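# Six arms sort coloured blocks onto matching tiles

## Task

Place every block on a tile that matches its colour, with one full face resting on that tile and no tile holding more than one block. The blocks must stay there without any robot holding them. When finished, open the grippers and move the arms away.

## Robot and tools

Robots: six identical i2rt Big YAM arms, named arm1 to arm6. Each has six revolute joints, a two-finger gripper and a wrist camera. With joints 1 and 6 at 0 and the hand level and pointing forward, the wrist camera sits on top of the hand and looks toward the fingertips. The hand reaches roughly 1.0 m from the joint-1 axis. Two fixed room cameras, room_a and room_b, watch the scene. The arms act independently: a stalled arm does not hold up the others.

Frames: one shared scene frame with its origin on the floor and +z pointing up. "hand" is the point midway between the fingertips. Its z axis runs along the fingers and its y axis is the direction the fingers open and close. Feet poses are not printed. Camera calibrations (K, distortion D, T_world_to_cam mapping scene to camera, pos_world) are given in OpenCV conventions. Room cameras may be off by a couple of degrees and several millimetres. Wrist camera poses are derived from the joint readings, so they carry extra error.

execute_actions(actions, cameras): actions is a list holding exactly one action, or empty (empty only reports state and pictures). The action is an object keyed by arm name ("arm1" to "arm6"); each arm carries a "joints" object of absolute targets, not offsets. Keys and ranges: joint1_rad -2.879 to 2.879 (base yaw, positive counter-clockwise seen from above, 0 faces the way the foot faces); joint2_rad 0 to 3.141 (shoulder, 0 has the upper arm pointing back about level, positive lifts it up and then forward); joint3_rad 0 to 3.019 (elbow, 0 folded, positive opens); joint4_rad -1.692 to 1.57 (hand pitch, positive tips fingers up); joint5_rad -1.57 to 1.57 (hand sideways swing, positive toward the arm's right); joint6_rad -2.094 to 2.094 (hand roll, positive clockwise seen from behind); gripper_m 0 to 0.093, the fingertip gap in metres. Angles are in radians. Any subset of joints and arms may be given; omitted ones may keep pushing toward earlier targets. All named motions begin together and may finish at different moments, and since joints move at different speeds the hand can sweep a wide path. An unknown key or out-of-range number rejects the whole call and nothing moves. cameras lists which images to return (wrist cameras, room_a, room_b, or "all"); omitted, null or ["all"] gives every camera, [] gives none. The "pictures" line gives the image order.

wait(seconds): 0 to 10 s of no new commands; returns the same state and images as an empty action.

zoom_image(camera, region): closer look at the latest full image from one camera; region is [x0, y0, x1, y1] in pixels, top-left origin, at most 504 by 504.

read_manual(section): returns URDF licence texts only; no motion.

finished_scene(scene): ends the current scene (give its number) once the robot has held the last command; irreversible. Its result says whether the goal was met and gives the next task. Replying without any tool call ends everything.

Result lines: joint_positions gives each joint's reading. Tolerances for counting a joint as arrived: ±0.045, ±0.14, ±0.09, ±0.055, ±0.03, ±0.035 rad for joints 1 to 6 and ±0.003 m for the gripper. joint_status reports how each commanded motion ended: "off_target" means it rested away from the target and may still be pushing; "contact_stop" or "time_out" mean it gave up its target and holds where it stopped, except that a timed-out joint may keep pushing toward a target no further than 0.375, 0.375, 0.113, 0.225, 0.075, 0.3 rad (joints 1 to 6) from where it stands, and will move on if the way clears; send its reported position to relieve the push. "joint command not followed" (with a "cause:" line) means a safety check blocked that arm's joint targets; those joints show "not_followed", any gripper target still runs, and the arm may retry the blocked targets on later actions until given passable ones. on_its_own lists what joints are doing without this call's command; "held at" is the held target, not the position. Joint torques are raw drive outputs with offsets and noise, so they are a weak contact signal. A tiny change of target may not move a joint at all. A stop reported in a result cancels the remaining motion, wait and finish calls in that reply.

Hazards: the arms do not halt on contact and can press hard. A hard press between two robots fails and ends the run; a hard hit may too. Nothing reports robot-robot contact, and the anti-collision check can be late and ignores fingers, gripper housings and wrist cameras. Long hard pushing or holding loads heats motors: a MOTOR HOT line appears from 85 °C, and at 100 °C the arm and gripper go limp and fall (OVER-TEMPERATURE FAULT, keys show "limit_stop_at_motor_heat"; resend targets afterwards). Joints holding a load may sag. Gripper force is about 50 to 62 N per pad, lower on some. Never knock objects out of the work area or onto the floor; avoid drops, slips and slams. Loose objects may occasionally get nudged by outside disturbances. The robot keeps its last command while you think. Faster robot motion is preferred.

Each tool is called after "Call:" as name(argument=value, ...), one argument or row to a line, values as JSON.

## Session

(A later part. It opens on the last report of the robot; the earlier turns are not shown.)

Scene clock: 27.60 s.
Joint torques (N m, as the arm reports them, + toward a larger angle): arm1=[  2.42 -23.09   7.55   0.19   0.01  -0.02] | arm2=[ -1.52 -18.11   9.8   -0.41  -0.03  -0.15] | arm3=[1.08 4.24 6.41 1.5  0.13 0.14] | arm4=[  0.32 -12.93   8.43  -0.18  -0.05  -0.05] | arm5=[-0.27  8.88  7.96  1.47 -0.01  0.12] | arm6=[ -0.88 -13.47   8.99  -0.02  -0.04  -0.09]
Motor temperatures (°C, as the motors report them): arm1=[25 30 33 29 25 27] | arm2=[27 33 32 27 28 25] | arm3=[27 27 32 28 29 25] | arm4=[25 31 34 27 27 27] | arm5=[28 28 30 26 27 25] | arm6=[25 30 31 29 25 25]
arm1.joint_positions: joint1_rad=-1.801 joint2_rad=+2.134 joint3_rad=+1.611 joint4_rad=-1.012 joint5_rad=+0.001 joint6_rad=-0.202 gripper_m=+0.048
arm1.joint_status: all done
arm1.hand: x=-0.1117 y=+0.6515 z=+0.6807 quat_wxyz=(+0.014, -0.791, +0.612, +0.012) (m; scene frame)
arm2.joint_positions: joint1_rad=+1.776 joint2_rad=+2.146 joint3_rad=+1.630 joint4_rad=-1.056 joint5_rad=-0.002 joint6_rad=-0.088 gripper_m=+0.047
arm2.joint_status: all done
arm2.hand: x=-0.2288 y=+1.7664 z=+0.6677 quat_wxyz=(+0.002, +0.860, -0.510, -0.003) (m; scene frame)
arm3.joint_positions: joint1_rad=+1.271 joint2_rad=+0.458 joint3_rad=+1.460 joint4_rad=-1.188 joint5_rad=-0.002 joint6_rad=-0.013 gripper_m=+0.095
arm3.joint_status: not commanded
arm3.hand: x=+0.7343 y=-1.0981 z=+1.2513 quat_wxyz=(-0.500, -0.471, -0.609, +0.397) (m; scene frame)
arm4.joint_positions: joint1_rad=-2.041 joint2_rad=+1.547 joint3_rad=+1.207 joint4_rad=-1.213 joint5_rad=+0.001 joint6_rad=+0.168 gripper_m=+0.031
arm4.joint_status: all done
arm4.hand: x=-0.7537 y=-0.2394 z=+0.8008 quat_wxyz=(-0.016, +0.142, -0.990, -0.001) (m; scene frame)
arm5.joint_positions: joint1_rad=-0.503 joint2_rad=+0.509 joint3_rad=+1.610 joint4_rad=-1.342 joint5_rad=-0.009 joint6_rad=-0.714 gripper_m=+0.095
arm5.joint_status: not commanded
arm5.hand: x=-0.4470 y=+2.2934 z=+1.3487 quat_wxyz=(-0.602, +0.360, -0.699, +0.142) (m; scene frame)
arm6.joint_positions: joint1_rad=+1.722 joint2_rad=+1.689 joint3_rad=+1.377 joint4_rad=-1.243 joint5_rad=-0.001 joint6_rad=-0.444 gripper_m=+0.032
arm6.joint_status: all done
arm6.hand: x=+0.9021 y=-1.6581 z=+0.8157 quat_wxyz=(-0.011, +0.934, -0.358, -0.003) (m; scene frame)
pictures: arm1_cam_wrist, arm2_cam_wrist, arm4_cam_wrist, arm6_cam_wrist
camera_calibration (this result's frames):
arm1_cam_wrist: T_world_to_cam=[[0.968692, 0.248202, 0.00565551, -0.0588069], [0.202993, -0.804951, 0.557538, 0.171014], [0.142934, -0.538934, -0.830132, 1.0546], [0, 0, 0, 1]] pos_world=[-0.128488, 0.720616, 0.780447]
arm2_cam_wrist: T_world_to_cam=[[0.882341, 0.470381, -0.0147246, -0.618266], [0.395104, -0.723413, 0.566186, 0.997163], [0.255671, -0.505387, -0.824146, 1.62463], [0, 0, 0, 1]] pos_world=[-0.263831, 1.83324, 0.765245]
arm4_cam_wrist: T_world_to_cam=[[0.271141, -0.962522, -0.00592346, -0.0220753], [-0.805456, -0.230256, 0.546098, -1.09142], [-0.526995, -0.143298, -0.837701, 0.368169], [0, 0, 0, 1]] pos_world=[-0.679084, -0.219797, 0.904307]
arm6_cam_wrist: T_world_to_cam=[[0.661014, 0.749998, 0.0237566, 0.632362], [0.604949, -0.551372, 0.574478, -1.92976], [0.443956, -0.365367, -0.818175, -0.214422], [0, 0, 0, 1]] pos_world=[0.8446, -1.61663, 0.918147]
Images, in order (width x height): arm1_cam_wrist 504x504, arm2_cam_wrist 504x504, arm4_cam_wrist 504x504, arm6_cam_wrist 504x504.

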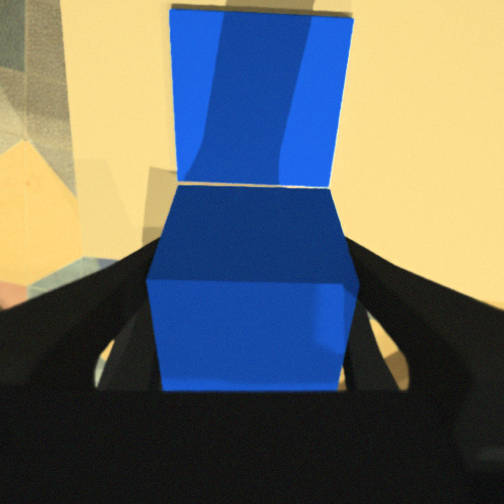

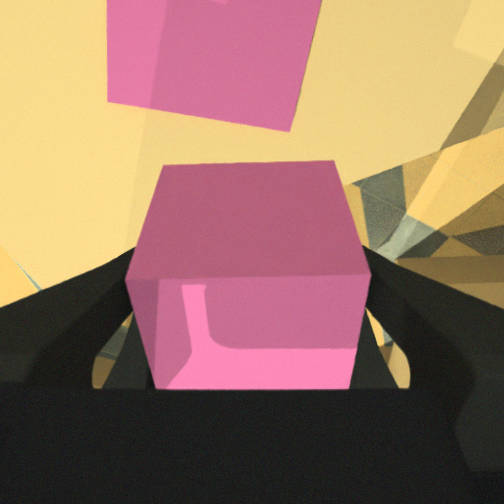

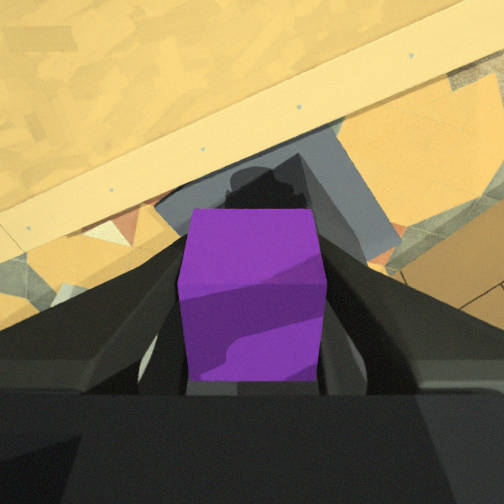

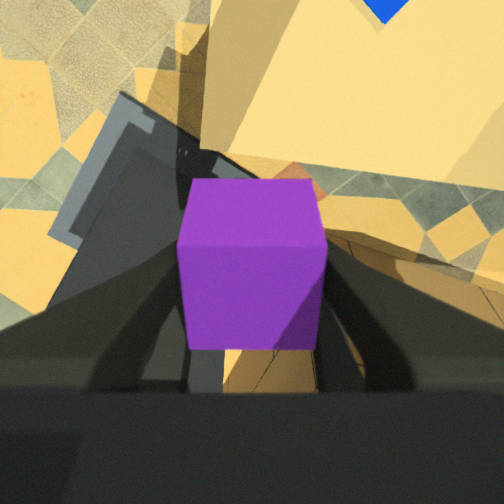

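Call:
execute_actions(
  actions=[],
  cameras=["arm1_cam_wrist","arm2_cam_wrist","arm4_cam_wrist","arm6_cam_wrist"],
)

Scene clock: 30.87 s.
Joint torques (N m, as the arm reports them, + toward a larger angle): arm1=[  1.74 -23.71   7.52   0.2    0.02   0.  ] | arm2=[ -1.14 -18.33   9.74  -0.39   0.01  -0.19] | arm3=[1.08 4.24 6.41 1.51 0.13 0.14] | arm4=[  0.55 -13.2    8.45  -0.2   -0.06  -0.03] | arm5=[ 0.1   7.35  7.8   1.34 -0.01  0.19] | arm6=[ -0.77 -13.7    9.06  -0.01  -0.05  -0.01]
Motor temperatures (°C, as the motors report them): arm1=[25 30 33 29 25 27] | arm2=[27 33 33 27 28 25] | arm3=[27 27 32 28 29 25] | arm4=[25 31 34 27 27 27] | arm5=[28 28 30 26 27 25] | arm6=[25 30 31 29 25 25]
arm1.joint_positions: joint1_rad=-1.801 joint2_rad=+2.134 joint3_rad=+1.611 joint4_rad=-1.012 joint5_rad=+0.001 joint6_rad=-0.202 gripper_m=+0.048
arm1.joint_status: all done
arm1.hand: x=-0.1117 y=+0.6515 z=+0.6807 quat_wxyz=(+0.014, -0.791, +0.612, +0.012) (m; scene frame)
arm2.joint_positions: joint1_rad=+1.776 joint2_rad=+2.146 joint3_rad=+1.630 joint4_rad=-1.056 joint5_rad=-0.002 joint6_rad=-0.088 gripper_m=+0.047
arm2.joint_status: all done
arm2.hand: x=-0.2288 y=+1.7664 z=+0.6677 quat_wxyz=(+0.002, +0.860, -0.510, -0.003) (m; scene frame)
arm3.joint_positions: joint1_rad=+1.271 joint2_rad=+0.458 joint3_rad=+1.460 joint4_rad=-1.188 joint5_rad=-0.002 joint6_rad=-0.013 gripper_m=+0.095
arm3.joint_status: not commanded
arm3.hand: x=+0.7343 y=-1.0981 z=+1.2513 quat_wxyz=(-0.500, -0.471, -0.609, +0.397) (m; scene frame)
arm4.joint_positions: joint1_rad=-2.041 joint2_rad=+1.547 joint3_rad=+1.207 joint4_rad=-1.213 joint5_rad=+0.001 joint6_rad=+0.168 gripper_m=+0.031
arm4.joint_status: all done
arm4.hand: x=-0.7537 y=-0.2394 z=+0.8008 quat_wxyz=(-0.016, +0.142, -0.990, -0.001) (m; scene frame)
arm5.joint_positions: joint1_rad=-0.503 joint2_rad=+0.509 joint3_rad=+1.610 joint4_rad=-1.342 joint5_rad=-0.009 joint6_rad=-0.714 gripper_m=+0.095
arm5.joint_status: not commanded
arm5.hand: x=-0.4470 y=+2.2934 z=+1.3487 quat_wxyz=(-0.602, +0.360, -0.699, +0.142) (m; scene frame)
arm6.joint_positions: joint1_rad=+1.722 joint2_rad=+1.689 joint3_rad=+1.377 joint4_rad=-1.243 joint5_rad=-0.001 joint6_rad=-0.444 gripper_m=+0.032
arm6.joint_status: all done
arm6.hand: x=+0.9021 y=-1.6581 z=+0.8157 quat_wxyz=(-0.011, +0.934, -0.358, -0.003) (m; scene frame)
pictures: arm1_cam_wrist, arm2_cam_wrist, arm4_cam_wrist, arm6_cam_wrist
camera_calibration (this result's frames):
arm1_cam_wrist: T_world_to_cam=[[0.968692, 0.248202, 0.00565551, -0.0588069], [0.202993, -0.804951, 0.557538, 0.171014], [0.142934, -0.538934, -0.830132, 1.0546], [0, 0, 0, 1]] pos_world=[-0.128488, 0.720616, 0.780447]
arm2_cam_wrist: T_world_to_cam=[[0.882341, 0.470381, -0.0147246, -0.618266], [0.395104, -0.723413, 0.566186, 0.997163], [0.255671, -0.505387, -0.824146, 1.62463], [0, 0, 0, 1]] pos_world=[-0.263831, 1.83324, 0.765245]
arm4_cam_wrist: T_world_to_cam=[[0.271141, -0.962522, -0.00592346, -0.0220753], [-0.805456, -0.230256, 0.546098, -1.09142], [-0.526995, -0.143298, -0.837701, 0.368169], [0, 0, 0, 1]] pos_world=[-0.679084, -0.219797, 0.904307]
arm6_cam_wrist: T_world_to_cam=[[0.661014, 0.749998, 0.0237566, 0.632362], [0.604949, -0.551372, 0.574478, -1.92976], [0.443956, -0.365367, -0.818175, -0.214422], [0, 0, 0, 1]] pos_world=[0.8446, -1.61663, 0.918147]
Images, in order (width x height): arm1_cam_wrist 504x504, arm2_cam_wrist 504x504, arm4_cam_wrist 504x504, arm6_cam_wrist 504x504.

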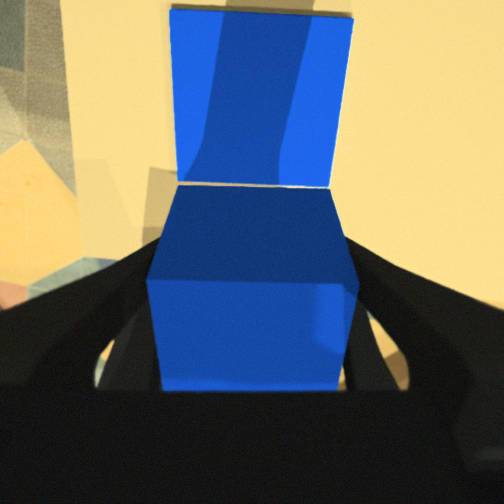

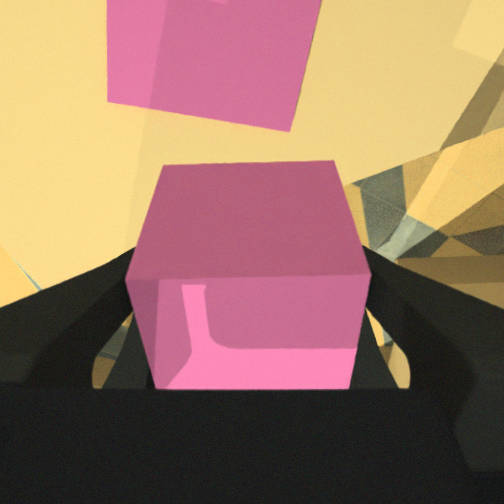

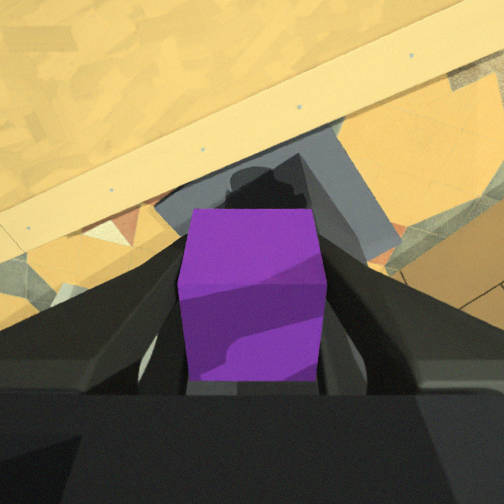

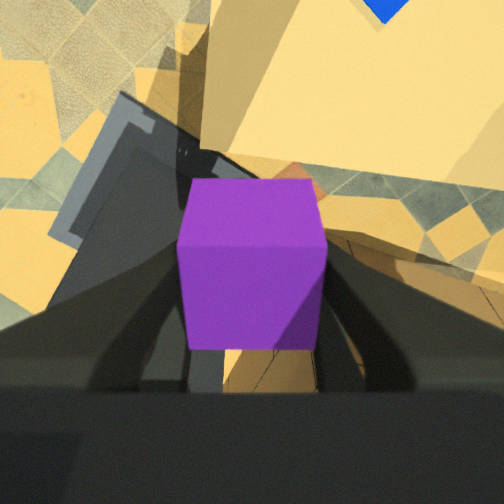

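Call:
execute_actions(
  actions=[
    {"arm1":{"joints":{"joint2_rad":2.496,"joint3_rad":1.587,"joint4_rad":-0.655}},"arm2":{"joints":{"joint1_rad":1.834,"joint2_rad":2.6,"joint3_rad":1.934,"joint4_rad":-0.9}},"arm4":{"joints":{"joint2_rad":2.42,"joint3_rad":1.634,"joint4_rad":-0.78}},"arm6":{"joints":{"joint2_rad":2.55,"joint3_rad":1.8,"joint4_rad":-0.82}},"arm3":{"joints":{"joint1_rad":1.25}}},
  ],
  cameras=["arm1_cam_wrist","arm2_cam_wrist","arm4_cam_wrist","arm6_cam_wrist"],
)

Scene clock: 35.87 s.
Joint torques (N m, as the arm reports them, + toward a larger angle): arm1=[  1.81 -26.68   6.58   0.75   0.01  -0.03] | arm2=[ -1.02 -20.62   9.86   0.08  -0.09  -0.14] | arm3=[-0.9   4.3   6.41  1.5   0.13  0.14] | arm4=[  0.62 -24.57   7.37   0.96  -0.06  -0.04] | arm5=[0.27 7.82 7.93 1.31 0.01 0.19] | arm6=[ -0.19 -22.51   8.44   0.66  -0.13   0.01]
Motor temperatures (°C, as the motors report them): arm1=[25 30 34 29 25 27] | arm2=[27 34 33 27 28 25] | arm3=[27 27 32 28 29 25] | arm4=[25 31 34 27 27 27] | arm5=[28 28 30 26 27 25] | arm6=[25 30 31 29 25 25]
arm1.joint_positions: joint1_rad=-1.801 joint2_rad=+2.506 joint3_rad=+1.562 joint4_rad=-0.663 joint5_rad=+0.001 joint6_rad=-0.202 gripper_m=+0.048
arm1.joint_status: all done
arm1.hand: x=-0.1098 y=+0.6126 z=+0.4484 quat_wxyz=(-0.013, -0.791, +0.612, -0.012) (m; scene frame)
arm2.joint_positions: joint1_rad=+1.838 joint2_rad=+2.625 joint3_rad=+1.900 joint4_rad=-0.905 joint5_rad=+0.000 joint6_rad=-0.089 gripper_m=+0.047
arm2.joint_status: all done
arm2.hand: x=-0.2822 y=+1.7850 z=+0.4510 quat_wxyz=(+0.017, +0.875, -0.483, +0.022) (m; scene frame)
arm3.joint_positions: joint1_rad=+1.263 joint2_rad=+0.458 joint3_rad=+1.460 joint4_rad=-1.188 joint5_rad=-0.002 joint6_rad=-0.013 gripper_m=+0.095
arm3.joint_status: all done
arm3.hand: x=+0.7331 y=-1.0984 z=+1.2513 quat_wxyz=(-0.498, -0.473, -0.607, +0.399) (m; scene frame)
arm4.joint_positions: joint1_rad=-2.041 joint2_rad=+2.440 joint3_rad=+1.611 joint4_rad=-0.793 joint5_rad=+0.001 joint6_rad=+0.168 gripper_m=+0.031
arm4.joint_status: all done
arm4.hand: x=-0.6090 y=-0.1717 z=+0.4611 quat_wxyz=(+0.017, +0.142, -0.990, +0.010) (m; scene frame)
arm5.joint_positions: joint1_rad=-0.503 joint2_rad=+0.509 joint3_rad=+1.610 joint4_rad=-1.342 joint5_rad=-0.009 joint6_rad=-0.714 gripper_m=+0.095
arm5.joint_status: not commanded
arm5.hand: x=-0.4470 y=+2.2934 z=+1.3487 quat_wxyz=(-0.602, +0.360, -0.699, +0.142) (m; scene frame)
arm6.joint_positions: joint1_rad=+1.722 joint2_rad=+2.562 joint3_rad=+1.778 joint4_rad=-0.822 joint5_rad=-0.001 joint6_rad=-0.444 gripper_m=+0.032
arm6.joint_status: all done
arm6.hand: x=+0.8534 y=-1.5295 z=+0.4460 quat_wxyz=(+0.008, +0.934, -0.358, +0.015) (m; scene frame)
pictures: arm1_cam_wrist, arm2_cam_wrist, arm4_cam_wrist, arm6_cam_wrist
camera_calibration (this result's frames):
arm1_cam_wrist: T_world_to_cam=[[0.968693, 0.248117, -0.00850847, -0.0433464], [0.200818, -0.76296, 0.614463, 0.217365], [0.145967, -0.596934, -0.7889, 0.857866], [0, 0, 0, 1]] pos_world=[-0.126882, 0.688685, 0.542839]
arm2_cam_wrist: T_world_to_cam=[[0.8513, 0.524397, -0.017171, -0.687265], [0.423167, -0.666881, 0.613351, 1.04016], [0.310188, -0.529412, -0.789624, 1.51178], [0, 0, 0, 1]] pos_world=[-0.324028, 1.85442, 0.543952]
arm4_cam_wrist: T_world_to_cam=[[0.270668, -0.962651, 0.00644524, -0.00413399], [-0.769726, -0.212392, 0.602006, -0.774695], [-0.578153, -0.167905, -0.798466, 0.11609], [0, 0, 0, 1]] pos_world=[-0.528067, -0.149027, 0.559091]
arm6_cam_wrist: T_world_to_cam=[[0.66124, 0.750174, 0.00118913, 0.587013], [0.59286, -0.523546, 0.611895, -1.58089], [0.45965, -0.403905, -0.790938, -0.532735], [0, 0, 0, 1]] pos_world=[0.79396, -1.4832, 0.545279]
Images, in order (width x height): arm1_cam_wrist 504x504, arm2_cam_wrist 504x504, arm4_cam_wrist 504x504, arm6_cam_wrist 504x504.

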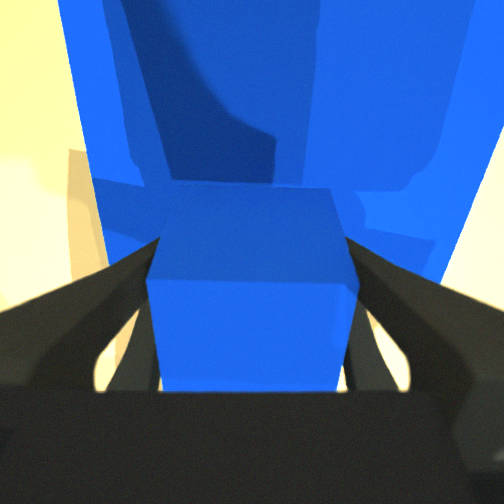

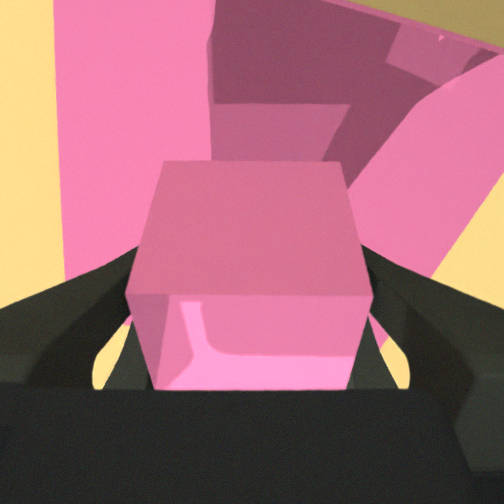

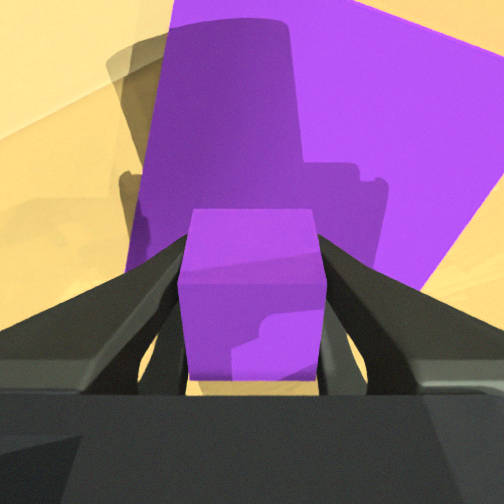

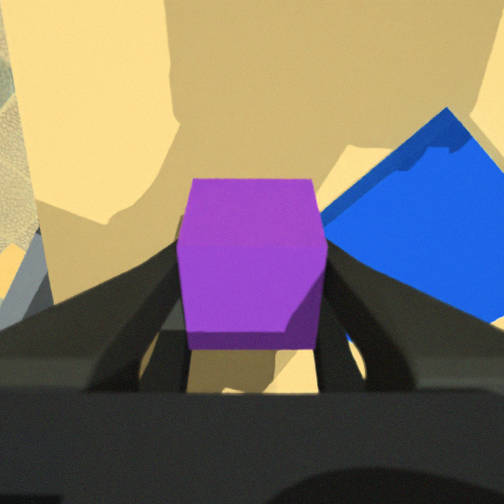

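Call:
execute_actions(
  actions=[
    {"arm1":{"joints":{"joint2_rad":2.575,"joint3_rad":1.68,"joint4_rad":-0.66}},"arm2":{"joints":{"joint2_rad":2.665,"joint4_rad":-0.85}},"arm4":{"joints":{"joint2_rad":2.5,"joint4_rad":-0.72}},"arm6":{"joints":{"joint2_rad":2.615,"joint4_rad":-0.76}}},
  ],
  cameras=["arm1_cam_wrist","arm4_cam_wrist"],
)

Scene clock: 38.83 s.
Joint torques (N m, as the arm reports them, + toward a larger angle): arm1=[  1.61 -23.65   6.98   0.61   0.04   0.01] | arm2=[ -1.29 -18.96   9.49   0.54  -0.11  -0.14] | arm3=[-0.9   4.22  6.42  1.52  0.13  0.14] | arm4=[  0.53 -22.22   6.95   1.14  -0.06  -0.03] | arm5=[-0.17  8.12  8.02  1.31  0.01  0.15] | arm6=[ -1.04 -19.41   8.39   0.44  -0.07  -0.01]
Motor temperatures (°C, as the motors report them): arm1=[25 31 34 29 25 27] | arm2=[27 34 34 27 28 25] | arm3=[27 27 32 28 29 25] | arm4=[25 32 34 27 27 27] | arm5=[28 28 30 26 27 25] | arm6=[25 31 31 29 25 25]
arm1.joint_positions: joint1_rad=-1.801 joint2_rad=+2.542 joint3_rad=+1.655 joint4_rad=-0.663 joint5_rad=+0.001 joint6_rad=-0.202 gripper_m=+0.048
arm1.joint_status: all done
arm1.hand: x=-0.1117 y=+0.6493 z=+0.4486 quat_wxyz=(+0.008, -0.791, +0.612, +0.006) (m; scene frame)
arm2.joint_positions: joint1_rad=+1.838 joint2_rad=+2.669 joint3_rad=+1.900 joint4_rad=-0.865 joint5_rad=+0.001 joint6_rad=-0.089 gripper_m=+0.047
arm2.joint_status: all done
arm2.hand: x=-0.2790 y=+1.7790 z=+0.4227 quat_wxyz=(+0.018, +0.875, -0.483, +0.024) (m; scene frame)
arm3.joint_positions: joint1_rad=+1.263 joint2_rad=+0.458 joint3_rad=+1.460 joint4_rad=-1.188 joint5_rad=-0.002 joint6_rad=-0.013 gripper_m=+0.095
arm3.joint_status: not commanded
arm3.hand: x=+0.7331 y=-1.0984 z=+1.2513 quat_wxyz=(-0.498, -0.473, -0.607, +0.399) (m; scene frame)
arm4.joint_positions: joint1_rad=-2.041 joint2_rad=+2.495 joint3_rad=+1.611 joint4_rad=-0.737 joint5_rad=+0.001 joint6_rad=+0.168 gripper_m=+0.031
arm4.joint_status: all done
arm4.hand: x=-0.6135 y=-0.1741 z=+0.4287 quat_wxyz=(+0.016, +0.142, -0.990, +0.009) (m; scene frame)
arm5.joint_positions: joint1_rad=-0.503 joint2_rad=+0.509 joint3_rad=+1.610 joint4_rad=-1.342 joint5_rad=-0.009 joint6_rad=-0.714 gripper_m=+0.095
arm5.joint_status: not commanded
arm5.hand: x=-0.4470 y=+2.2934 z=+1.3487 quat_wxyz=(-0.602, +0.360, -0.699, +0.142) (m; scene frame)
arm6.joint_positions: joint1_rad=+1.722 joint2_rad=+2.587 joint3_rad=+1.778 joint4_rad=-0.769 joint5_rad=-0.001 joint6_rad=-0.444 gripper_m=+0.032
arm6.joint_status: all done
arm6.hand: x=+0.8521 y=-1.5259 z=+0.4304 quat_wxyz=(-0.003, +0.934, -0.358, +0.005) (m; scene frame)
pictures: arm1_cam_wrist, arm4_cam_wrist
camera_calibration (this result's frames):
arm1_cam_wrist: T_world_to_cam=[[0.968687, 0.24827, 0.00256662, -0.0556692], [0.202537, -0.796143, 0.570207, 0.287232], [0.143609, -0.551832, -0.821497, 0.865289], [0, 0, 0, 1]] pos_world=[-0.128512, 0.719993, 0.547194]
arm4_cam_wrist: T_world_to_cam=[[0.270669, -0.962652, 0.00630919, -0.00502001], [-0.770138, -0.212598, 0.601407, -0.759233], [-0.577604, -0.167641, -0.798918, 0.0877514], [0, 0, 0, 1]] pos_world=[-0.53267, -0.151533, 0.526746]
Images, in order (width x height): arm1_cam_wrist 504x504, arm4_cam_wrist 504x504.

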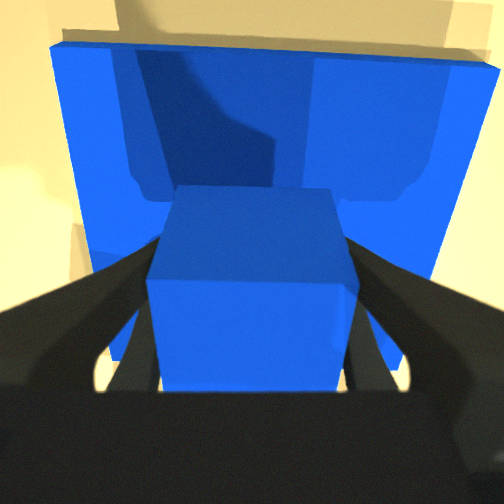

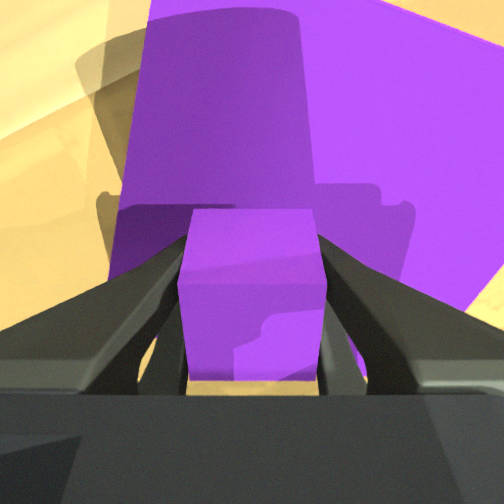

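Call:
execute_actions(
  actions=[
    {"arm1":{"joints":{"joint2_rad":2.59,"joint4_rad":-0.63}},"arm2":{"joints":{"joint2_rad":2.69}},"arm4":{"joints":{"joint2_rad":2.535,"joint4_rad":-0.69}},"arm6":{"joints":{"joint2_rad":2.64,"joint4_rad":-0.73}}},
  ],
  cameras=["arm4_cam_wrist"],
)

Scene clock: 40.33 s.
Joint torques (N m, as the arm reports them, + toward a larger angle): arm1=[  1.85 -23.95   6.97   0.96   0.01  -0.01] | arm2=[ -1.08 -17.42   9.57   0.53  -0.13  -0.14] | arm3=[-0.88  4.26  6.41  1.5   0.13  0.14] | arm4=[  0.36 -21.76   6.88   1.23  -0.06  -0.02] | arm5=[-0.57  8.61  7.78  1.45 -0.02  0.17] | arm6=[ -0.07 -19.4    8.35   0.43  -0.06   0.  ]
Motor temperatures (°C, as the motors report them): arm1=[25 31 34 29 25 27] | arm2=[27 34 34 27 28 25] | arm3=[27 27 32 28 29 25] | arm4=[25 32 34 27 27 27] | arm5=[28 28 30 26 27 25] | arm6=[25 31 31 29 25 25]
arm1.joint_positions: joint1_rad=-1.801 joint2_rad=+2.562 joint3_rad=+1.655 joint4_rad=-0.640 joint5_rad=+0.001 joint6_rad=-0.202 gripper_m=+0.048
arm1.joint_status: all done
arm1.hand: x=-0.1116 y=+0.6473 z=+0.4371 quat_wxyz=(+0.009, -0.791, +0.612, +0.008) (m; scene frame)
arm2.joint_positions: joint1_rad=+1.838 joint2_rad=+2.669 joint3_rad=+1.900 joint4_rad=-0.865 joint5_rad=+0.001 joint6_rad=-0.089 gripper_m=+0.047
arm2.joint_status: all done
arm2.hand: x=-0.2790 y=+1.7790 z=+0.4227 quat_wxyz=(+0.018, +0.875, -0.483, +0.024) (m; scene frame)
arm3.joint_positions: joint1_rad=+1.263 joint2_rad=+0.458 joint3_rad=+1.460 joint4_rad=-1.188 joint5_rad=-0.002 joint6_rad=-0.013 gripper_m=+0.095
arm3.joint_status: not commanded
arm3.hand: x=+0.7331 y=-1.0984 z=+1.2513 quat_wxyz=(-0.498, -0.473, -0.607, +0.399) (m; scene frame)
arm4.joint_positions: joint1_rad=-2.041 joint2_rad=+2.523 joint3_rad=+1.611 joint4_rad=-0.709 joint5_rad=+0.001 joint6_rad=+0.168 gripper_m=+0.031
arm4.joint_status: all done
arm4.hand: x=-0.6162 y=-0.1756 z=+0.4126 quat_wxyz=(+0.016, +0.142, -0.990, +0.009) (m; scene frame)
arm5.joint_positions: joint1_rad=-0.503 joint2_rad=+0.509 joint3_rad=+1.610 joint4_rad=-1.342 joint5_rad=-0.009 joint6_rad=-0.714 gripper_m=+0.095
arm5.joint_status: not commanded
arm5.hand: x=-0.4470 y=+2.2934 z=+1.3487 quat_wxyz=(-0.602, +0.360, -0.699, +0.142) (m; scene frame)
arm6.joint_positions: joint1_rad=+1.722 joint2_rad=+2.611 joint3_rad=+1.778 joint4_rad=-0.739 joint5_rad=-0.001 joint6_rad=-0.444 gripper_m=+0.032
arm6.joint_status: all done
arm6.hand: x=+0.8531 y=-1.5278 z=+0.4151 quat_wxyz=(-0.005, +0.934, -0.358, +0.003) (m; scene frame)
pictures: arm4_cam_wrist
camera_calibration (this result's frames):
arm4_cam_wrist: T_world_to_cam=[[0.27067, -0.962653, 0.00610512, -0.00549466], [-0.770754, -0.212906, 0.600508, -0.752005], [-0.576781, -0.167245, -0.799596, 0.073954], [0, 0, 0, 1]] pos_world=[-0.535469, -0.153027, 0.510752]
Images, in order (width x height): arm4_cam_wrist 504x504.

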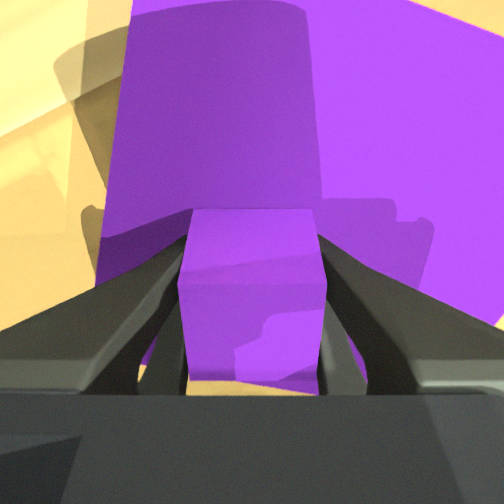

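Call:
execute_actions(
  actions=[
    {"arm1":{"joints":{"joint2_rad":2.61}},"arm2":{"joints":{"joint2_rad":2.67,"gripper_m":0.093}},"arm4":{"joints":{"joint2_rad":2.56}},"arm6":{"joints":{"joint2_rad":2.65}}},
  ],
  cameras=["arm2_cam_wrist"],
)

Scene clock: 41.67 s.
Joint torques (N m, as the arm reports them, + toward a larger angle): arm1=[  1.67 -24.06   6.81   0.93   0.03  -0.03] | arm2=[ -0.64 -18.74   9.5    0.38  -0.1   -0.16] | arm3=[-0.92  4.22  6.42  1.51  0.13  0.14] | arm4=[  0.38 -19.7    6.81   1.18  -0.06  -0.05] | arm5=[-0.61  7.62  8.12  1.57  0.01  0.15] | arm6=[ -1.08 -19.77   8.16   0.54  -0.08  -0.02]
Motor temperatures (°C, as the motors report them): arm1=[25 31 34 29 25 27] | arm2=[27 35 34 27 28 25] | arm3=[27 27 32 28 29 25] | arm4=[25 32 34 27 27 27] | arm5=[28 28 30 26 27 25] | arm6=[25 31 31 29 25 25]
arm1.joint_positions: joint1_rad=-1.801 joint2_rad=+2.582 joint3_rad=+1.655 joint4_rad=-0.639 joint5_rad=+0.001 joint6_rad=-0.202 gripper_m=+0.048
arm1.joint_status: all done
arm1.hand: x=-0.1112 y=+0.6395 z=+0.4252 quat_wxyz=(+0.002, -0.791, +0.612, +0.001) (m; scene frame)
arm2.joint_positions: joint1_rad=+1.838 joint2_rad=+2.669 joint3_rad=+1.900 joint4_rad=-0.865 joint5_rad=+0.001 joint6_rad=-0.089 gripper_m=+0.093
arm2.joint_status: all done
arm2.hand: x=-0.2789 y=+1.7788 z=+0.4222 quat_wxyz=(+0.018, +0.875, -0.483, +0.024) (m; scene frame)
arm3.joint_positions: joint1_rad=+1.263 joint2_rad=+0.458 joint3_rad=+1.460 joint4_rad=-1.188 joint5_rad=-0.002 joint6_rad=-0.013 gripper_m=+0.095
arm3.joint_status: not commanded
arm3.hand: x=+0.7331 y=-1.0984 z=+1.2513 quat_wxyz=(-0.498, -0.473, -0.607, +0.399) (m; scene frame)
arm4.joint_positions: joint1_rad=-2.041 joint2_rad=+2.526 joint3_rad=+1.611 joint4_rad=-0.707 joint5_rad=+0.001 joint6_rad=+0.168 gripper_m=+0.031
arm4.joint_status: all done
arm4.hand: x=-0.6168 y=-0.1759 z=+0.4107 quat_wxyz=(+0.016, +0.142, -0.990, +0.009) (m; scene frame)
arm5.joint_positions: joint1_rad=-0.503 joint2_rad=+0.509 joint3_rad=+1.610 joint4_rad=-1.342 joint5_rad=-0.009 joint6_rad=-0.714 gripper_m=+0.095
arm5.joint_status: not commanded
arm5.hand: x=-0.4470 y=+2.2934 z=+1.3487 quat_wxyz=(-0.602, +0.360, -0.699, +0.142) (m; scene frame)
arm6.joint_positions: joint1_rad=+1.722 joint2_rad=+2.616 joint3_rad=+1.778 joint4_rad=-0.739 joint5_rad=-0.001 joint6_rad=-0.444 gripper_m=+0.032
arm6.joint_status: all done
arm6.hand: x=+0.8538 y=-1.5294 z=+0.4122 quat_wxyz=(-0.003, +0.934, -0.358, +0.005) (m; scene frame)
pictures: arm2_cam_wrist
camera_calibration (this result's frames):
arm2_cam_wrist: T_world_to_cam=[[0.85131, 0.524397, -0.0167097, -0.687408], [0.42172, -0.664982, 0.616401, 1.04719], [0.312127, -0.531795, -0.787255, 1.4885], [0, 0, 0, 1]] pos_world=[-0.321027, 1.84842, 0.514851]
Images, in order (width x height): arm2_cam_wrist 504x504.

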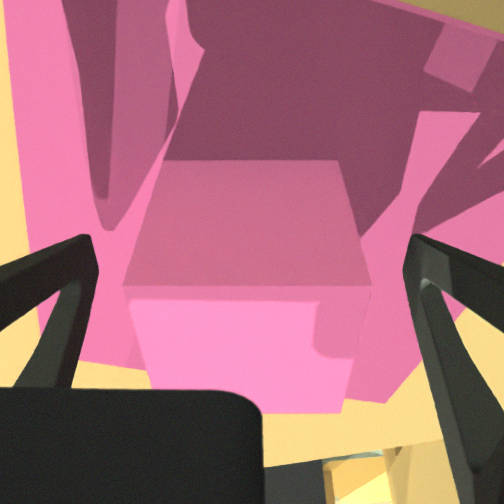

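Call:
execute_actions(
  actions=[
    {"arm1":{"joints":{"gripper_m":0.093}},"arm2":{"joints":{"joint2_rad":2.3,"joint4_rad":-1.23}},"arm4":{"joints":{"joint2_rad":2.53,"gripper_m":0.093}},"arm6":{"joints":{"joint2_rad":2.62,"gripper_m":0.093}}},
  ],
  cameras=[],
)

Call:
execute_actions(
  actions=[
    {"arm1":{"joints":{"joint2_rad":2.2,"joint4_rad":-1.01}},"arm2":{"joints":{"joint2_rad":0.9,"joint3_rad":1.3,"joint4_rad":-1.5}},"arm4":{"joints":{"joint2_rad":2.15,"joint4_rad":-1.08}},"arm6":{"joints":{"joint2_rad":2.2,"joint4_rad":-1.15}}},
  ],
  cameras=["arm1_cam_wrist","arm4_cam_wrist","arm6_cam_wrist"],
)

Scene clock: 44.57 s.
Joint torques (N m, as the arm reports them, + toward a larger angle): arm1=[  1.7  -23.91   6.7    0.78   0.01  -0.01] | arm2=[ -0.89 -20.18   9.67  -0.62  -0.1   -0.17] | arm3=[-0.9   4.26  6.41  1.51  0.13  0.14] | arm4=[  0.34 -22.53   6.78   1.13  -0.07  -0.05] | arm5=[-0.48  7.62  8.    1.43 -0.01  0.17] | arm6=[ -1.64 -22.33   7.84   0.75  -0.05   0.01]
Motor temperatures (°C, as the motors report them): arm1=[25 31 34 29 25 27] | arm2=[27 35 34 27 28 25] | arm3=[27 27 32 28 29 25] | arm4=[25 33 34 27 27 27] | arm5=[28 28 30 26 27 25] | arm6=[25 31 31 29 25 25]
arm1.joint_positions: joint1_rad=-1.801 joint2_rad=+2.582 joint3_rad=+1.655 joint4_rad=-0.639 joint5_rad=+0.001 joint6_rad=-0.202 gripper_m=+0.093
arm1.joint_status: all done
arm1.hand: x=-0.1112 y=+0.6395 z=+0.4252 quat_wxyz=(+0.002, -0.791, +0.612, +0.001) (m; scene frame)
arm2.joint_positions: joint1_rad=+1.838 joint2_rad=+2.319 joint3_rad=+1.920 joint4_rad=-1.216 joint5_rad=+0.001 joint6_rad=-0.089 gripper_m=+0.093
arm2.joint_status: all done
arm2.hand: x=-0.2876 y=+1.7980 z=+0.6594 quat_wxyz=(+0.012, +0.875, -0.483, +0.015) (m; scene frame)
arm3.joint_positions: joint1_rad=+1.263 joint2_rad=+0.458 joint3_rad=+1.460 joint4_rad=-1.188 joint5_rad=-0.002 joint6_rad=-0.013 gripper_m=+0.095
arm3.joint_status: not commanded
arm3.hand: x=+0.7331 y=-1.0984 z=+1.2513 quat_wxyz=(-0.498, -0.473, -0.607, +0.399) (m; scene frame)
arm4.joint_positions: joint1_rad=-2.041 joint2_rad=+2.526 joint3_rad=+1.611 joint4_rad=-0.707 joint5_rad=+0.001 joint6_rad=+0.168 gripper_m=+0.093
arm4.joint_status: all done
arm4.hand: x=-0.6166 y=-0.1759 z=+0.4109 quat_wxyz=(+0.016, +0.142, -0.990, +0.010) (m; scene frame)
arm5.joint_positions: joint1_rad=-0.503 joint2_rad=+0.509 joint3_rad=+1.610 joint4_rad=-1.342 joint5_rad=-0.009 joint6_rad=-0.714 gripper_m=+0.095
arm5.joint_status: not commanded
arm5.hand: x=-0.4470 y=+2.2934 z=+1.3487 quat_wxyz=(-0.602, +0.360, -0.699, +0.142) (m; scene frame)
arm6.joint_positions: joint1_rad=+1.722 joint2_rad=+2.616 joint3_rad=+1.778 joint4_rad=-0.739 joint5_rad=-0.001 joint6_rad=-0.444 gripper_m=+0.093
arm6.joint_status: all done
arm6.hand: x=+0.8538 y=-1.5294 z=+0.4122 quat_wxyz=(-0.003, +0.934, -0.358, +0.005) (m; scene frame)
pictures: none
No camera images: the call's "cameras" was empty. Leave "cameras" out to get every camera's image.

Scene clock: 46.50 s.
Joint torques (N m, as the arm reports them, + toward a larger angle): arm1=[  1.75 -23.8    7.37   0.25   0.02  -0.01] | arm2=[-1.17 -0.79  8.72  0.38 -0.12 -0.15] | arm3=[-0.91  4.26  6.42  1.51  0.13  0.14] | arm4=[  0.56 -21.12   7.9   -0.26  -0.07  -0.03] | arm5=[-0.35  8.3   7.81  1.52  0.    0.17] | arm6=[ -0.8  -19.94   9.07   0.19  -0.03  -0.02]
Motor temperatures (°C, as the motors report them): arm1=[25 31 34 29 25 27] | arm2=[27 35 34 27 28 25] | arm3=[27 27 32 28 29 25] | arm4=[25 33 34 27 27 27] | arm5=[28 28 30 26 27 25] | arm6=[25 31 31 29 25 25]
arm1.joint_positions: joint1_rad=-1.801 joint2_rad=+2.175 joint3_rad=+1.679 joint4_rad=-1.002 joint5_rad=+0.001 joint6_rad=-0.202 gripper_m=+0.093
arm1.joint_status: all done
arm1.hand: x=-0.1131 y=+0.6768 z=+0.6790 quat_wxyz=(+0.028, -0.790, +0.612, +0.023) (m; scene frame)
arm2.joint_positions: joint1_rad=+1.838 joint2_rad=+0.897 joint3_rad=+1.307 joint4_rad=-1.486 joint5_rad=+0.001 joint6_rad=-0.089 gripper_m=+0.093
arm2.joint_status: all done
arm2.hand: x=-0.1187 y=+1.4727 z=+1.0948 quat_wxyz=(-0.137, +0.848, -0.469, -0.206) (m; scene frame)
arm3.joint_positions: joint1_rad=+1.263 joint2_rad=+0.458 joint3_rad=+1.460 joint4_rad=-1.188 joint5_rad=-0.002 joint6_rad=-0.013 gripper_m=+0.095
arm3.joint_status: not commanded
arm3.hand: x=+0.7331 y=-1.0984 z=+1.2513 quat_wxyz=(-0.498, -0.473, -0.607, +0.399) (m; scene frame)
arm4.joint_positions: joint1_rad=-2.041 joint2_rad=+2.143 joint3_rad=+1.625 joint4_rad=-1.064 joint5_rad=+0.001 joint6_rad=+0.168 gripper_m=+0.093
arm4.joint_status: all done
arm4.hand: x=-0.6004 y=-0.1661 z=+0.6423 quat_wxyz=(-0.002, +0.142, -0.990, +0.004) (m; scene frame)
arm5.joint_positions: joint1_rad=-0.503 joint2_rad=+0.509 joint3_rad=+1.610 joint4_rad=-1.342 joint5_rad=-0.009 joint6_rad=-0.714 gripper_m=+0.095
arm5.joint_status: not commanded
arm5.hand: x=-0.4470 y=+2.2934 z=+1.3487 quat_wxyz=(-0.602, +0.360, -0.699, +0.142) (m; scene frame)
arm6.joint_positions: joint1_rad=+1.722 joint2_rad=+2.183 joint3_rad=+1.793 joint4_rad=-1.143 joint5_rad=-0.001 joint6_rad=-0.444 gripper_m=+0.093
arm6.joint_status: all done
arm6.hand: x=+0.8433 y=-1.5131 z=+0.6905 quat_wxyz=(-0.019, +0.934, -0.358, -0.010) (m; scene frame)
pictures: arm1_cam_wrist, arm4_cam_wrist, arm6_cam_wrist
camera_calibration (this result's frames):
arm1_cam_wrist: T_world_to_cam=[[0.968711, 0.24786, 0.0128059, -0.0684285], [0.204009, -0.824592, 0.527663, 0.22637], [0.141346, -0.508541, -0.849357, 1.05927], [0, 0, 0, 1]] pos_world=[-0.129618, 0.742307, 0.781131]
arm4_cam_wrist: T_world_to_cam=[[0.270843, -0.962624, -0.000251492, 0.00216004], [-0.790668, -0.22261, 0.570341, -0.869911], [-0.54908, -0.154274, -0.821408, 0.301104], [0, 0, 0, 1]] pos_world=[-0.523066, -0.145119, 0.743476]
arm6_cam_wrist: T_world_to_cam=[[0.66105, 0.749618, 0.0329445, 0.558454], [0.609664, -0.56219, 0.558795, -1.75186], [0.437404, -0.349306, -0.828651, -0.200684], [0, 0, 0, 1]] pos_world=[0.786658, -1.4736, 0.794234]
Images, in order (width x height): arm1_cam_wrist 504x504, arm4_cam_wrist 504x504, arm6_cam_wrist 504x504.

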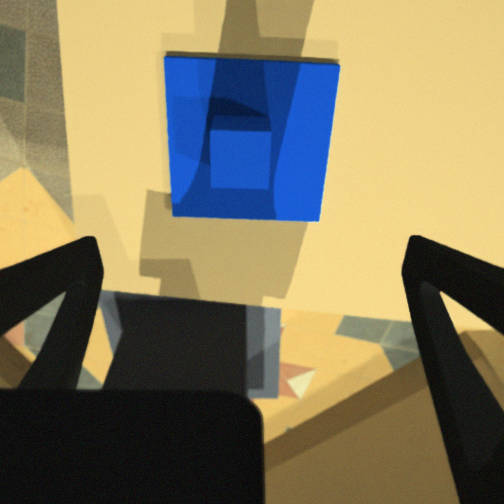

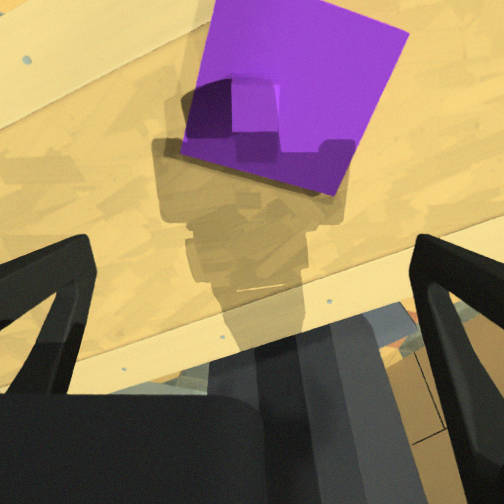

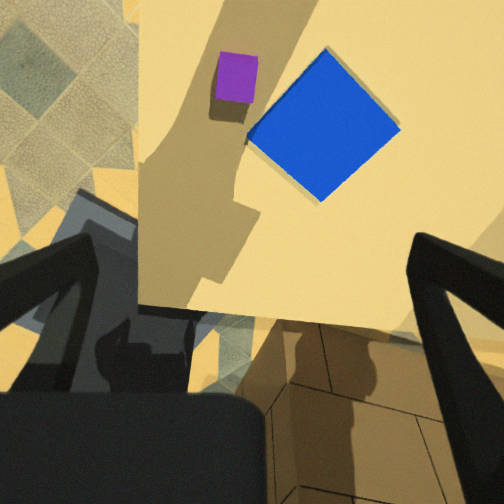

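Call:
execute_actions(
  actions=[
    {"arm1":{"joints":{"joint2_rad":0.9,"joint3_rad":1.3,"joint4_rad":-1.5}},"arm6":{"joints":{"joint2_rad":0.9,"joint3_rad":1.3,"joint4_rad":-1.5}},"arm4":{"joints":{"joint2_rad":1.6,"joint3_rad":1.3,"joint4_rad":-1.27}},"arm3":{"joints":{"joint1_rad":1.33,"joint6_rad":-0.59}}},
  ],
  cameras=[],
)

Call:
execute_actions(
  actions=[
    {"arm3":{"joints":{"joint2_rad":2.28,"joint3_rad":1.611,"joint4_rad":-0.9}},"arm4":{"joints":{"joint2_rad":0.9,"joint3_rad":1.3,"joint4_rad":-1.5}}},
  ],
  cameras=["arm3_cam_wrist"],
)

Scene clock: 51.87 s.
Joint torques (N m, as the arm reports them, + toward a larger angle): arm1=[ 1.9  -2.84  8.16  1.03  0.02  0.01] | arm2=[-1.33 -1.    8.76  0.4  -0.12 -0.14] | arm3=[ 1.1   4.25  6.41  1.5   0.12 -0.08] | arm4=[  0.45 -13.03   7.97  -0.07  -0.1   -0.04] | arm5=[-0.31  7.79  8.    1.44 -0.01  0.16] | arm6=[-0.95 -2.94  8.45  0.8  -0.08  0.01]
Motor temperatures (°C, as the motors report them): arm1=[25 31 34 29 25 27] | arm2=[27 33 34 27 28 25] | arm3=[27 27 32 28 29 25] | arm4=[25 33 34 27 27 27] | arm5=[28 28 30 26 27 25] | arm6=[25 31 31 29 25 25]
arm1.joint_positions: joint1_rad=-1.801 joint2_rad=+0.894 joint3_rad=+1.302 joint4_rad=-1.492 joint5_rad=+0.001 joint6_rad=-0.202 gripper_m=+0.093
arm1.joint_status: all done
arm1.hand: x=-0.0951 y=+0.3338 z=+1.1051 quat_wxyz=(+0.183, -0.767, +0.594, +0.157) (m; scene frame)
arm2.joint_positions: joint1_rad=+1.838 joint2_rad=+0.897 joint3_rad=+1.307 joint4_rad=-1.486 joint5_rad=+0.001 joint6_rad=-0.089 gripper_m=+0.093
arm2.joint_status: not commanded
arm2.hand: x=-0.1187 y=+1.4727 z=+1.0948 quat_wxyz=(-0.137, +0.848, -0.469, -0.206) (m; scene frame)
arm3.joint_positions: joint1_rad=+1.321 joint2_rad=+0.458 joint3_rad=+1.460 joint4_rad=-1.188 joint5_rad=-0.002 joint6_rad=-0.577 gripper_m=+0.095
arm3.joint_status: all done
arm3.hand: x=+0.7420 y=-1.0960 z=+1.2513 quat_wxyz=(-0.382, -0.265, -0.723, +0.511) (m; scene frame)
arm4.joint_positions: joint1_rad=-2.041 joint2_rad=+1.588 joint3_rad=+1.301 joint4_rad=-1.256 joint5_rad=+0.001 joint6_rad=+0.168 gripper_m=+0.093
arm4.joint_status: all done
arm4.hand: x=-0.7321 y=-0.2288 z=+0.8176 quat_wxyz=(-0.021, +0.142, -0.990, -0.002) (m; scene frame)
arm5.joint_positions: joint1_rad=-0.503 joint2_rad=+0.509 joint3_rad=+1.610 joint4_rad=-1.342 joint5_rad=-0.009 joint6_rad=-0.714 gripper_m=+0.095
arm5.joint_status: not commanded
arm5.hand: x=-0.4470 y=+2.2934 z=+1.3487 quat_wxyz=(-0.602, +0.360, -0.699, +0.142) (m; scene frame)
arm6.joint_positions: joint1_rad=+1.722 joint2_rad=+0.890 joint3_rad=+1.313 joint4_rad=-1.494 joint5_rad=-0.001 joint6_rad=-0.444 gripper_m=+0.093
arm6.joint_status: all done
arm6.hand: x=+0.9759 y=-1.8440 z=+1.0875 quat_wxyz=(-0.184, +0.905, -0.345, -0.167) (m; scene frame)
pictures: none
No camera images: the call's "cameras" was empty. Leave "cameras" out to get every camera's image.

Scene clock: 53.83 s.
Joint torques (N m, as the arm reports them, + toward a larger angle): arm1=[ 1.58 -3.09  8.2   1.13  0.03 -0.03] | arm2=[-0.98 -0.82  8.69  0.41 -0.12 -0.13] | arm3=[  1.08 -21.15   6.59  -0.07   0.07  -0.14] | arm4=[ 0.67 -2.49  9.12  0.72 -0.11 -0.05] | arm5=[-1.22  7.58  7.92  1.41  0.04  0.16] | arm6=[-0.56 -2.07  8.15  1.05 -0.06  0.05]
Motor temperatures (°C, as the motors report them): arm1=[25 31 34 29 25 27] | arm2=[27 33 34 27 28 25] | arm3=[27 28 33 28 29 25] | arm4=[25 33 35 27 27 27] | arm5=[28 28 30 26 27 25] | arm6=[25 31 31 29 25 25]
arm1.joint_positions: joint1_rad=-1.801 joint2_rad=+0.894 joint3_rad=+1.302 joint4_rad=-1.492 joint5_rad=+0.001 joint6_rad=-0.202 gripper_m=+0.093
arm1.joint_status: not commanded
arm1.hand: x=-0.0951 y=+0.3338 z=+1.1051 quat_wxyz=(+0.183, -0.767, +0.594, +0.157) (m; scene frame)
arm2.joint_positions: joint1_rad=+1.838 joint2_rad=+0.897 joint3_rad=+1.307 joint4_rad=-1.486 joint5_rad=+0.001 joint6_rad=-0.089 gripper_m=+0.093
arm2.joint_status: not commanded
arm2.hand: x=-0.1187 y=+1.4727 z=+1.0948 quat_wxyz=(-0.137, +0.848, -0.469, -0.206) (m; scene frame)
arm3.joint_positions: joint1_rad=+1.321 joint2_rad=+2.273 joint3_rad=+1.601 joint4_rad=-0.905 joint5_rad=-0.002 joint6_rad=-0.577 gripper_m=+0.095
arm3.joint_status: all done
arm3.hand: x=+0.8717 y=-1.5331 z=+0.5081 quat_wxyz=(+0.002, -0.345, -0.939, -0.003) (m; scene frame)
arm4.joint_positions: joint1_rad=-2.041 joint2_rad=+0.894 joint3_rad=+1.289 joint4_rad=-1.484 joint5_rad=+0.001 joint6_rad=+0.168 gripper_m=+0.093
arm4.joint_status: all done
arm4.hand: x=-0.8846 y=-0.3012 z=+1.0586 quat_wxyz=(-0.235, +0.138, -0.960, -0.071) (m; scene frame)
arm5.joint_positions: joint1_rad=-0.503 joint2_rad=+0.509 joint3_rad=+1.610 joint4_rad=-1.342 joint5_rad=-0.009 joint6_rad=-0.714 gripper_m=+0.095
arm5.joint_status: not commanded
arm5.hand: x=-0.4470 y=+2.2934 z=+1.3487 quat_wxyz=(-0.602, +0.360, -0.699, +0.142) (m; scene frame)
arm6.joint_positions: joint1_rad=+1.722 joint2_rad=+0.890 joint3_rad=+1.313 joint4_rad=-1.494 joint5_rad=-0.001 joint6_rad=-0.444 gripper_m=+0.093
arm6.joint_status: not commanded
arm6.hand: x=+0.9759 y=-1.8440 z=+1.0875 quat_wxyz=(-0.184, +0.905, -0.345, -0.167) (m; scene frame)
pictures: arm3_cam_wrist
camera_calibration (this result's frames):
arm3_cam_wrist: T_world_to_cam=[[-0.646474, -0.762845, -0.0117987, -0.599739], [-0.623347, 0.519213, 0.584685, 1.04897], [-0.439898, 0.385338, -0.811175, 1.51125], [0, 0, 0, 1]] pos_world=[0.93095, -1.58449, 0.605495]
Images, in order (width x height): arm3_cam_wrist 504x504.

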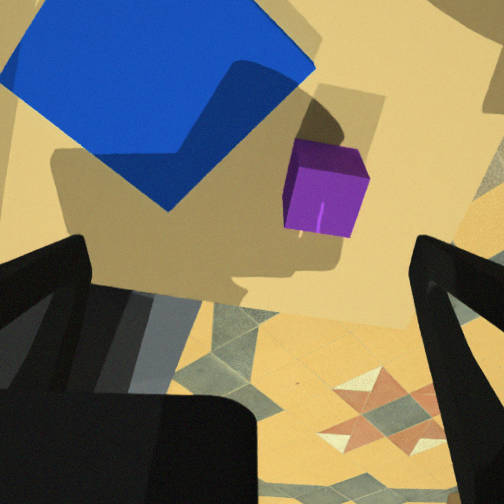

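Call:
execute_actions(
  actions=[
    {"arm3":{"joints":{"joint1_rad":1.245,"joint6_rad":-0.49,"joint2_rad":2.34,"joint4_rad":-0.83}}},
  ],
  cameras=[],
)

Call:
execute_actions(
  actions=[
    {"arm3":{"joints":{"joint2_rad":2.435,"joint4_rad":-0.74}}},
  ],
  cameras=["arm3_cam_wrist"],
)

Scene clock: 55.97 s.
Joint torques (N m, as the arm reports them, + toward a larger angle): arm1=[ 1.9  -3.09  8.27  1.11  0.02  0.  ] | arm2=[-0.88 -0.55  8.72  0.4  -0.11 -0.15] | arm3=[  1.06 -20.09   6.26   0.39   0.08   0.13] | arm4=[ 0.51 -2.43  9.25  0.72 -0.07 -0.06] | arm5=[-0.04  7.62  8.09  1.36 -0.03  0.2 ] | arm6=[-0.31 -3.25  8.14  1.    0.01  0.  ]
Motor temperatures (°C, as the motors report them): arm1=[25 30 35 29 25 27] | arm2=[27 33 34 27 28 25] | arm3=[27 28 33 28 29 25] | arm4=[25 32 35 27 27 27] | arm5=[28 28 30 26 27 25] | arm6=[25 31 31 29 25 25]
arm1.joint_positions: joint1_rad=-1.801 joint2_rad=+0.894 joint3_rad=+1.302 joint4_rad=-1.492 joint5_rad=+0.001 joint6_rad=-0.202 gripper_m=+0.093
arm1.joint_status: not commanded
arm1.hand: x=-0.0951 y=+0.3338 z=+1.1051 quat_wxyz=(+0.183, -0.767, +0.594, +0.157) (m; scene frame)
arm2.joint_positions: joint1_rad=+1.838 joint2_rad=+0.897 joint3_rad=+1.307 joint4_rad=-1.486 joint5_rad=+0.001 joint6_rad=-0.089 gripper_m=+0.093
arm2.joint_status: not commanded
arm2.hand: x=-0.1187 y=+1.4727 z=+1.0948 quat_wxyz=(-0.137, +0.848, -0.469, -0.206) (m; scene frame)
arm3.joint_positions: joint1_rad=+1.237 joint2_rad=+2.316 joint3_rad=+1.601 joint4_rad=-0.847 joint5_rad=-0.002 joint6_rad=-0.504 gripper_m=+0.095
arm3.joint_status: all done
arm3.hand: x=+0.8223 y=-1.5490 z=+0.4825 quat_wxyz=(-0.003, -0.417, -0.909, +0.003) (m; scene frame)
arm4.joint_positions: joint1_rad=-2.041 joint2_rad=+0.894 joint3_rad=+1.289 joint4_rad=-1.484 joint5_rad=+0.001 joint6_rad=+0.168 gripper_m=+0.093
arm4.joint_status: not commanded
arm4.hand: x=-0.8846 y=-0.3012 z=+1.0586 quat_wxyz=(-0.235, +0.138, -0.960, -0.071) (m; scene frame)
arm5.joint_positions: joint1_rad=-0.503 joint2_rad=+0.509 joint3_rad=+1.610 joint4_rad=-1.342 joint5_rad=-0.009 joint6_rad=-0.714 gripper_m=+0.095
arm5.joint_status: not commanded
arm5.hand: x=-0.4470 y=+2.2934 z=+1.3487 quat_wxyz=(-0.602, +0.360, -0.699, +0.142) (m; scene frame)
arm6.joint_positions: joint1_rad=+1.722 joint2_rad=+0.890 joint3_rad=+1.313 joint4_rad=-1.494 joint5_rad=-0.001 joint6_rad=-0.444 gripper_m=+0.093
arm6.joint_status: not commanded
arm6.hand: x=+0.9759 y=-1.8440 z=+1.0875 quat_wxyz=(-0.184, +0.905, -0.345, -0.167) (m; scene frame)
pictures: none
No camera images: the call's "cameras" was empty. Leave "cameras" out to get every camera's image.

Scene clock: 56.93 s.
Joint torques (N m, as the arm reports them, + toward a larger angle): arm1=[ 1.59 -3.4   8.21  1.07  0.01  0.  ] | arm2=[-0.98 -0.79  8.77  0.28 -0.1  -0.15] | arm3=[  0.92 -21.56   5.64   0.35   0.08   0.14] | arm4=[ 0.48 -2.54  9.15  0.73 -0.1  -0.04] | arm5=[-0.66  8.2   7.8   1.4  -0.02  0.14] | arm6=[-0.55 -2.04  8.1   0.76 -0.02 -0.05]
Motor temperatures (°C, as the motors report them): arm1=[25 30 35 29 25 27] | arm2=[27 33 34 27 28 25] | arm3=[27 28 33 28 29 25] | arm4=[25 32 35 27 27 27] | arm5=[28 28 30 26 27 25] | arm6=[25 30 31 29 25 25]
arm1.joint_positions: joint1_rad=-1.801 joint2_rad=+0.894 joint3_rad=+1.302 joint4_rad=-1.492 joint5_rad=+0.001 joint6_rad=-0.202 gripper_m=+0.093
arm1.joint_status: not commanded
arm1.hand: x=-0.0951 y=+0.3338 z=+1.1051 quat_wxyz=(+0.183, -0.767, +0.594, +0.157) (m; scene frame)
arm2.joint_positions: joint1_rad=+1.838 joint2_rad=+0.897 joint3_rad=+1.307 joint4_rad=-1.486 joint5_rad=+0.001 joint6_rad=-0.089 gripper_m=+0.093
arm2.joint_status: not commanded
arm2.hand: x=-0.1187 y=+1.4727 z=+1.0948 quat_wxyz=(-0.137, +0.848, -0.469, -0.206) (m; scene frame)
arm3.joint_positions: joint1_rad=+1.237 joint2_rad=+2.428 joint3_rad=+1.601 joint4_rad=-0.757 joint5_rad=-0.002 joint6_rad=-0.503 gripper_m=+0.095
arm3.joint_status: all done
arm3.hand: x=+0.8200 y=-1.5382 z=+0.4160 quat_wxyz=(+0.004, -0.418, -0.909, -0.005) (m; scene frame)
arm4.joint_positions: joint1_rad=-2.041 joint2_rad=+0.894 joint3_rad=+1.289 joint4_rad=-1.484 joint5_rad=+0.001 joint6_rad=+0.168 gripper_m=+0.093
arm4.joint_status: not commanded
arm4.hand: x=-0.8846 y=-0.3012 z=+1.0586 quat_wxyz=(-0.235, +0.138, -0.960, -0.071) (m; scene frame)
arm5.joint_positions: joint1_rad=-0.503 joint2_rad=+0.509 joint3_rad=+1.610 joint4_rad=-1.342 joint5_rad=-0.009 joint6_rad=-0.714 gripper_m=+0.095
arm5.joint_status: not commanded
arm5.hand: x=-0.4470 y=+2.2934 z=+1.3487 quat_wxyz=(-0.602, +0.360, -0.699, +0.142) (m; scene frame)
arm6.joint_positions: joint1_rad=+1.722 joint2_rad=+0.890 joint3_rad=+1.313 joint4_rad=-1.494 joint5_rad=-0.001 joint6_rad=-0.444 gripper_m=+0.093
arm6.joint_status: not commanded
arm6.hand: x=+0.9759 y=-1.8440 z=+1.0875 quat_wxyz=(-0.184, +0.905, -0.345, -0.167) (m; scene frame)
pictures: arm3_cam_wrist
camera_calibration (this result's frames):
arm3_cam_wrist: T_world_to_cam=[[-0.75868, -0.651297, -0.0147088, -0.373388], [-0.532605, 0.607101, 0.589712, 1.13193], [-0.375148, 0.455237, -0.80748, 1.46864], [0, 0, 0, 1]] pos_world=[0.870549, -1.59896, 0.512894]
Images, in order (width x height): arm3_cam_wrist 504x504.

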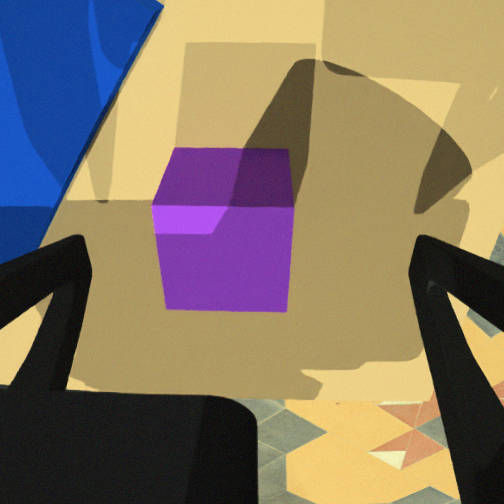

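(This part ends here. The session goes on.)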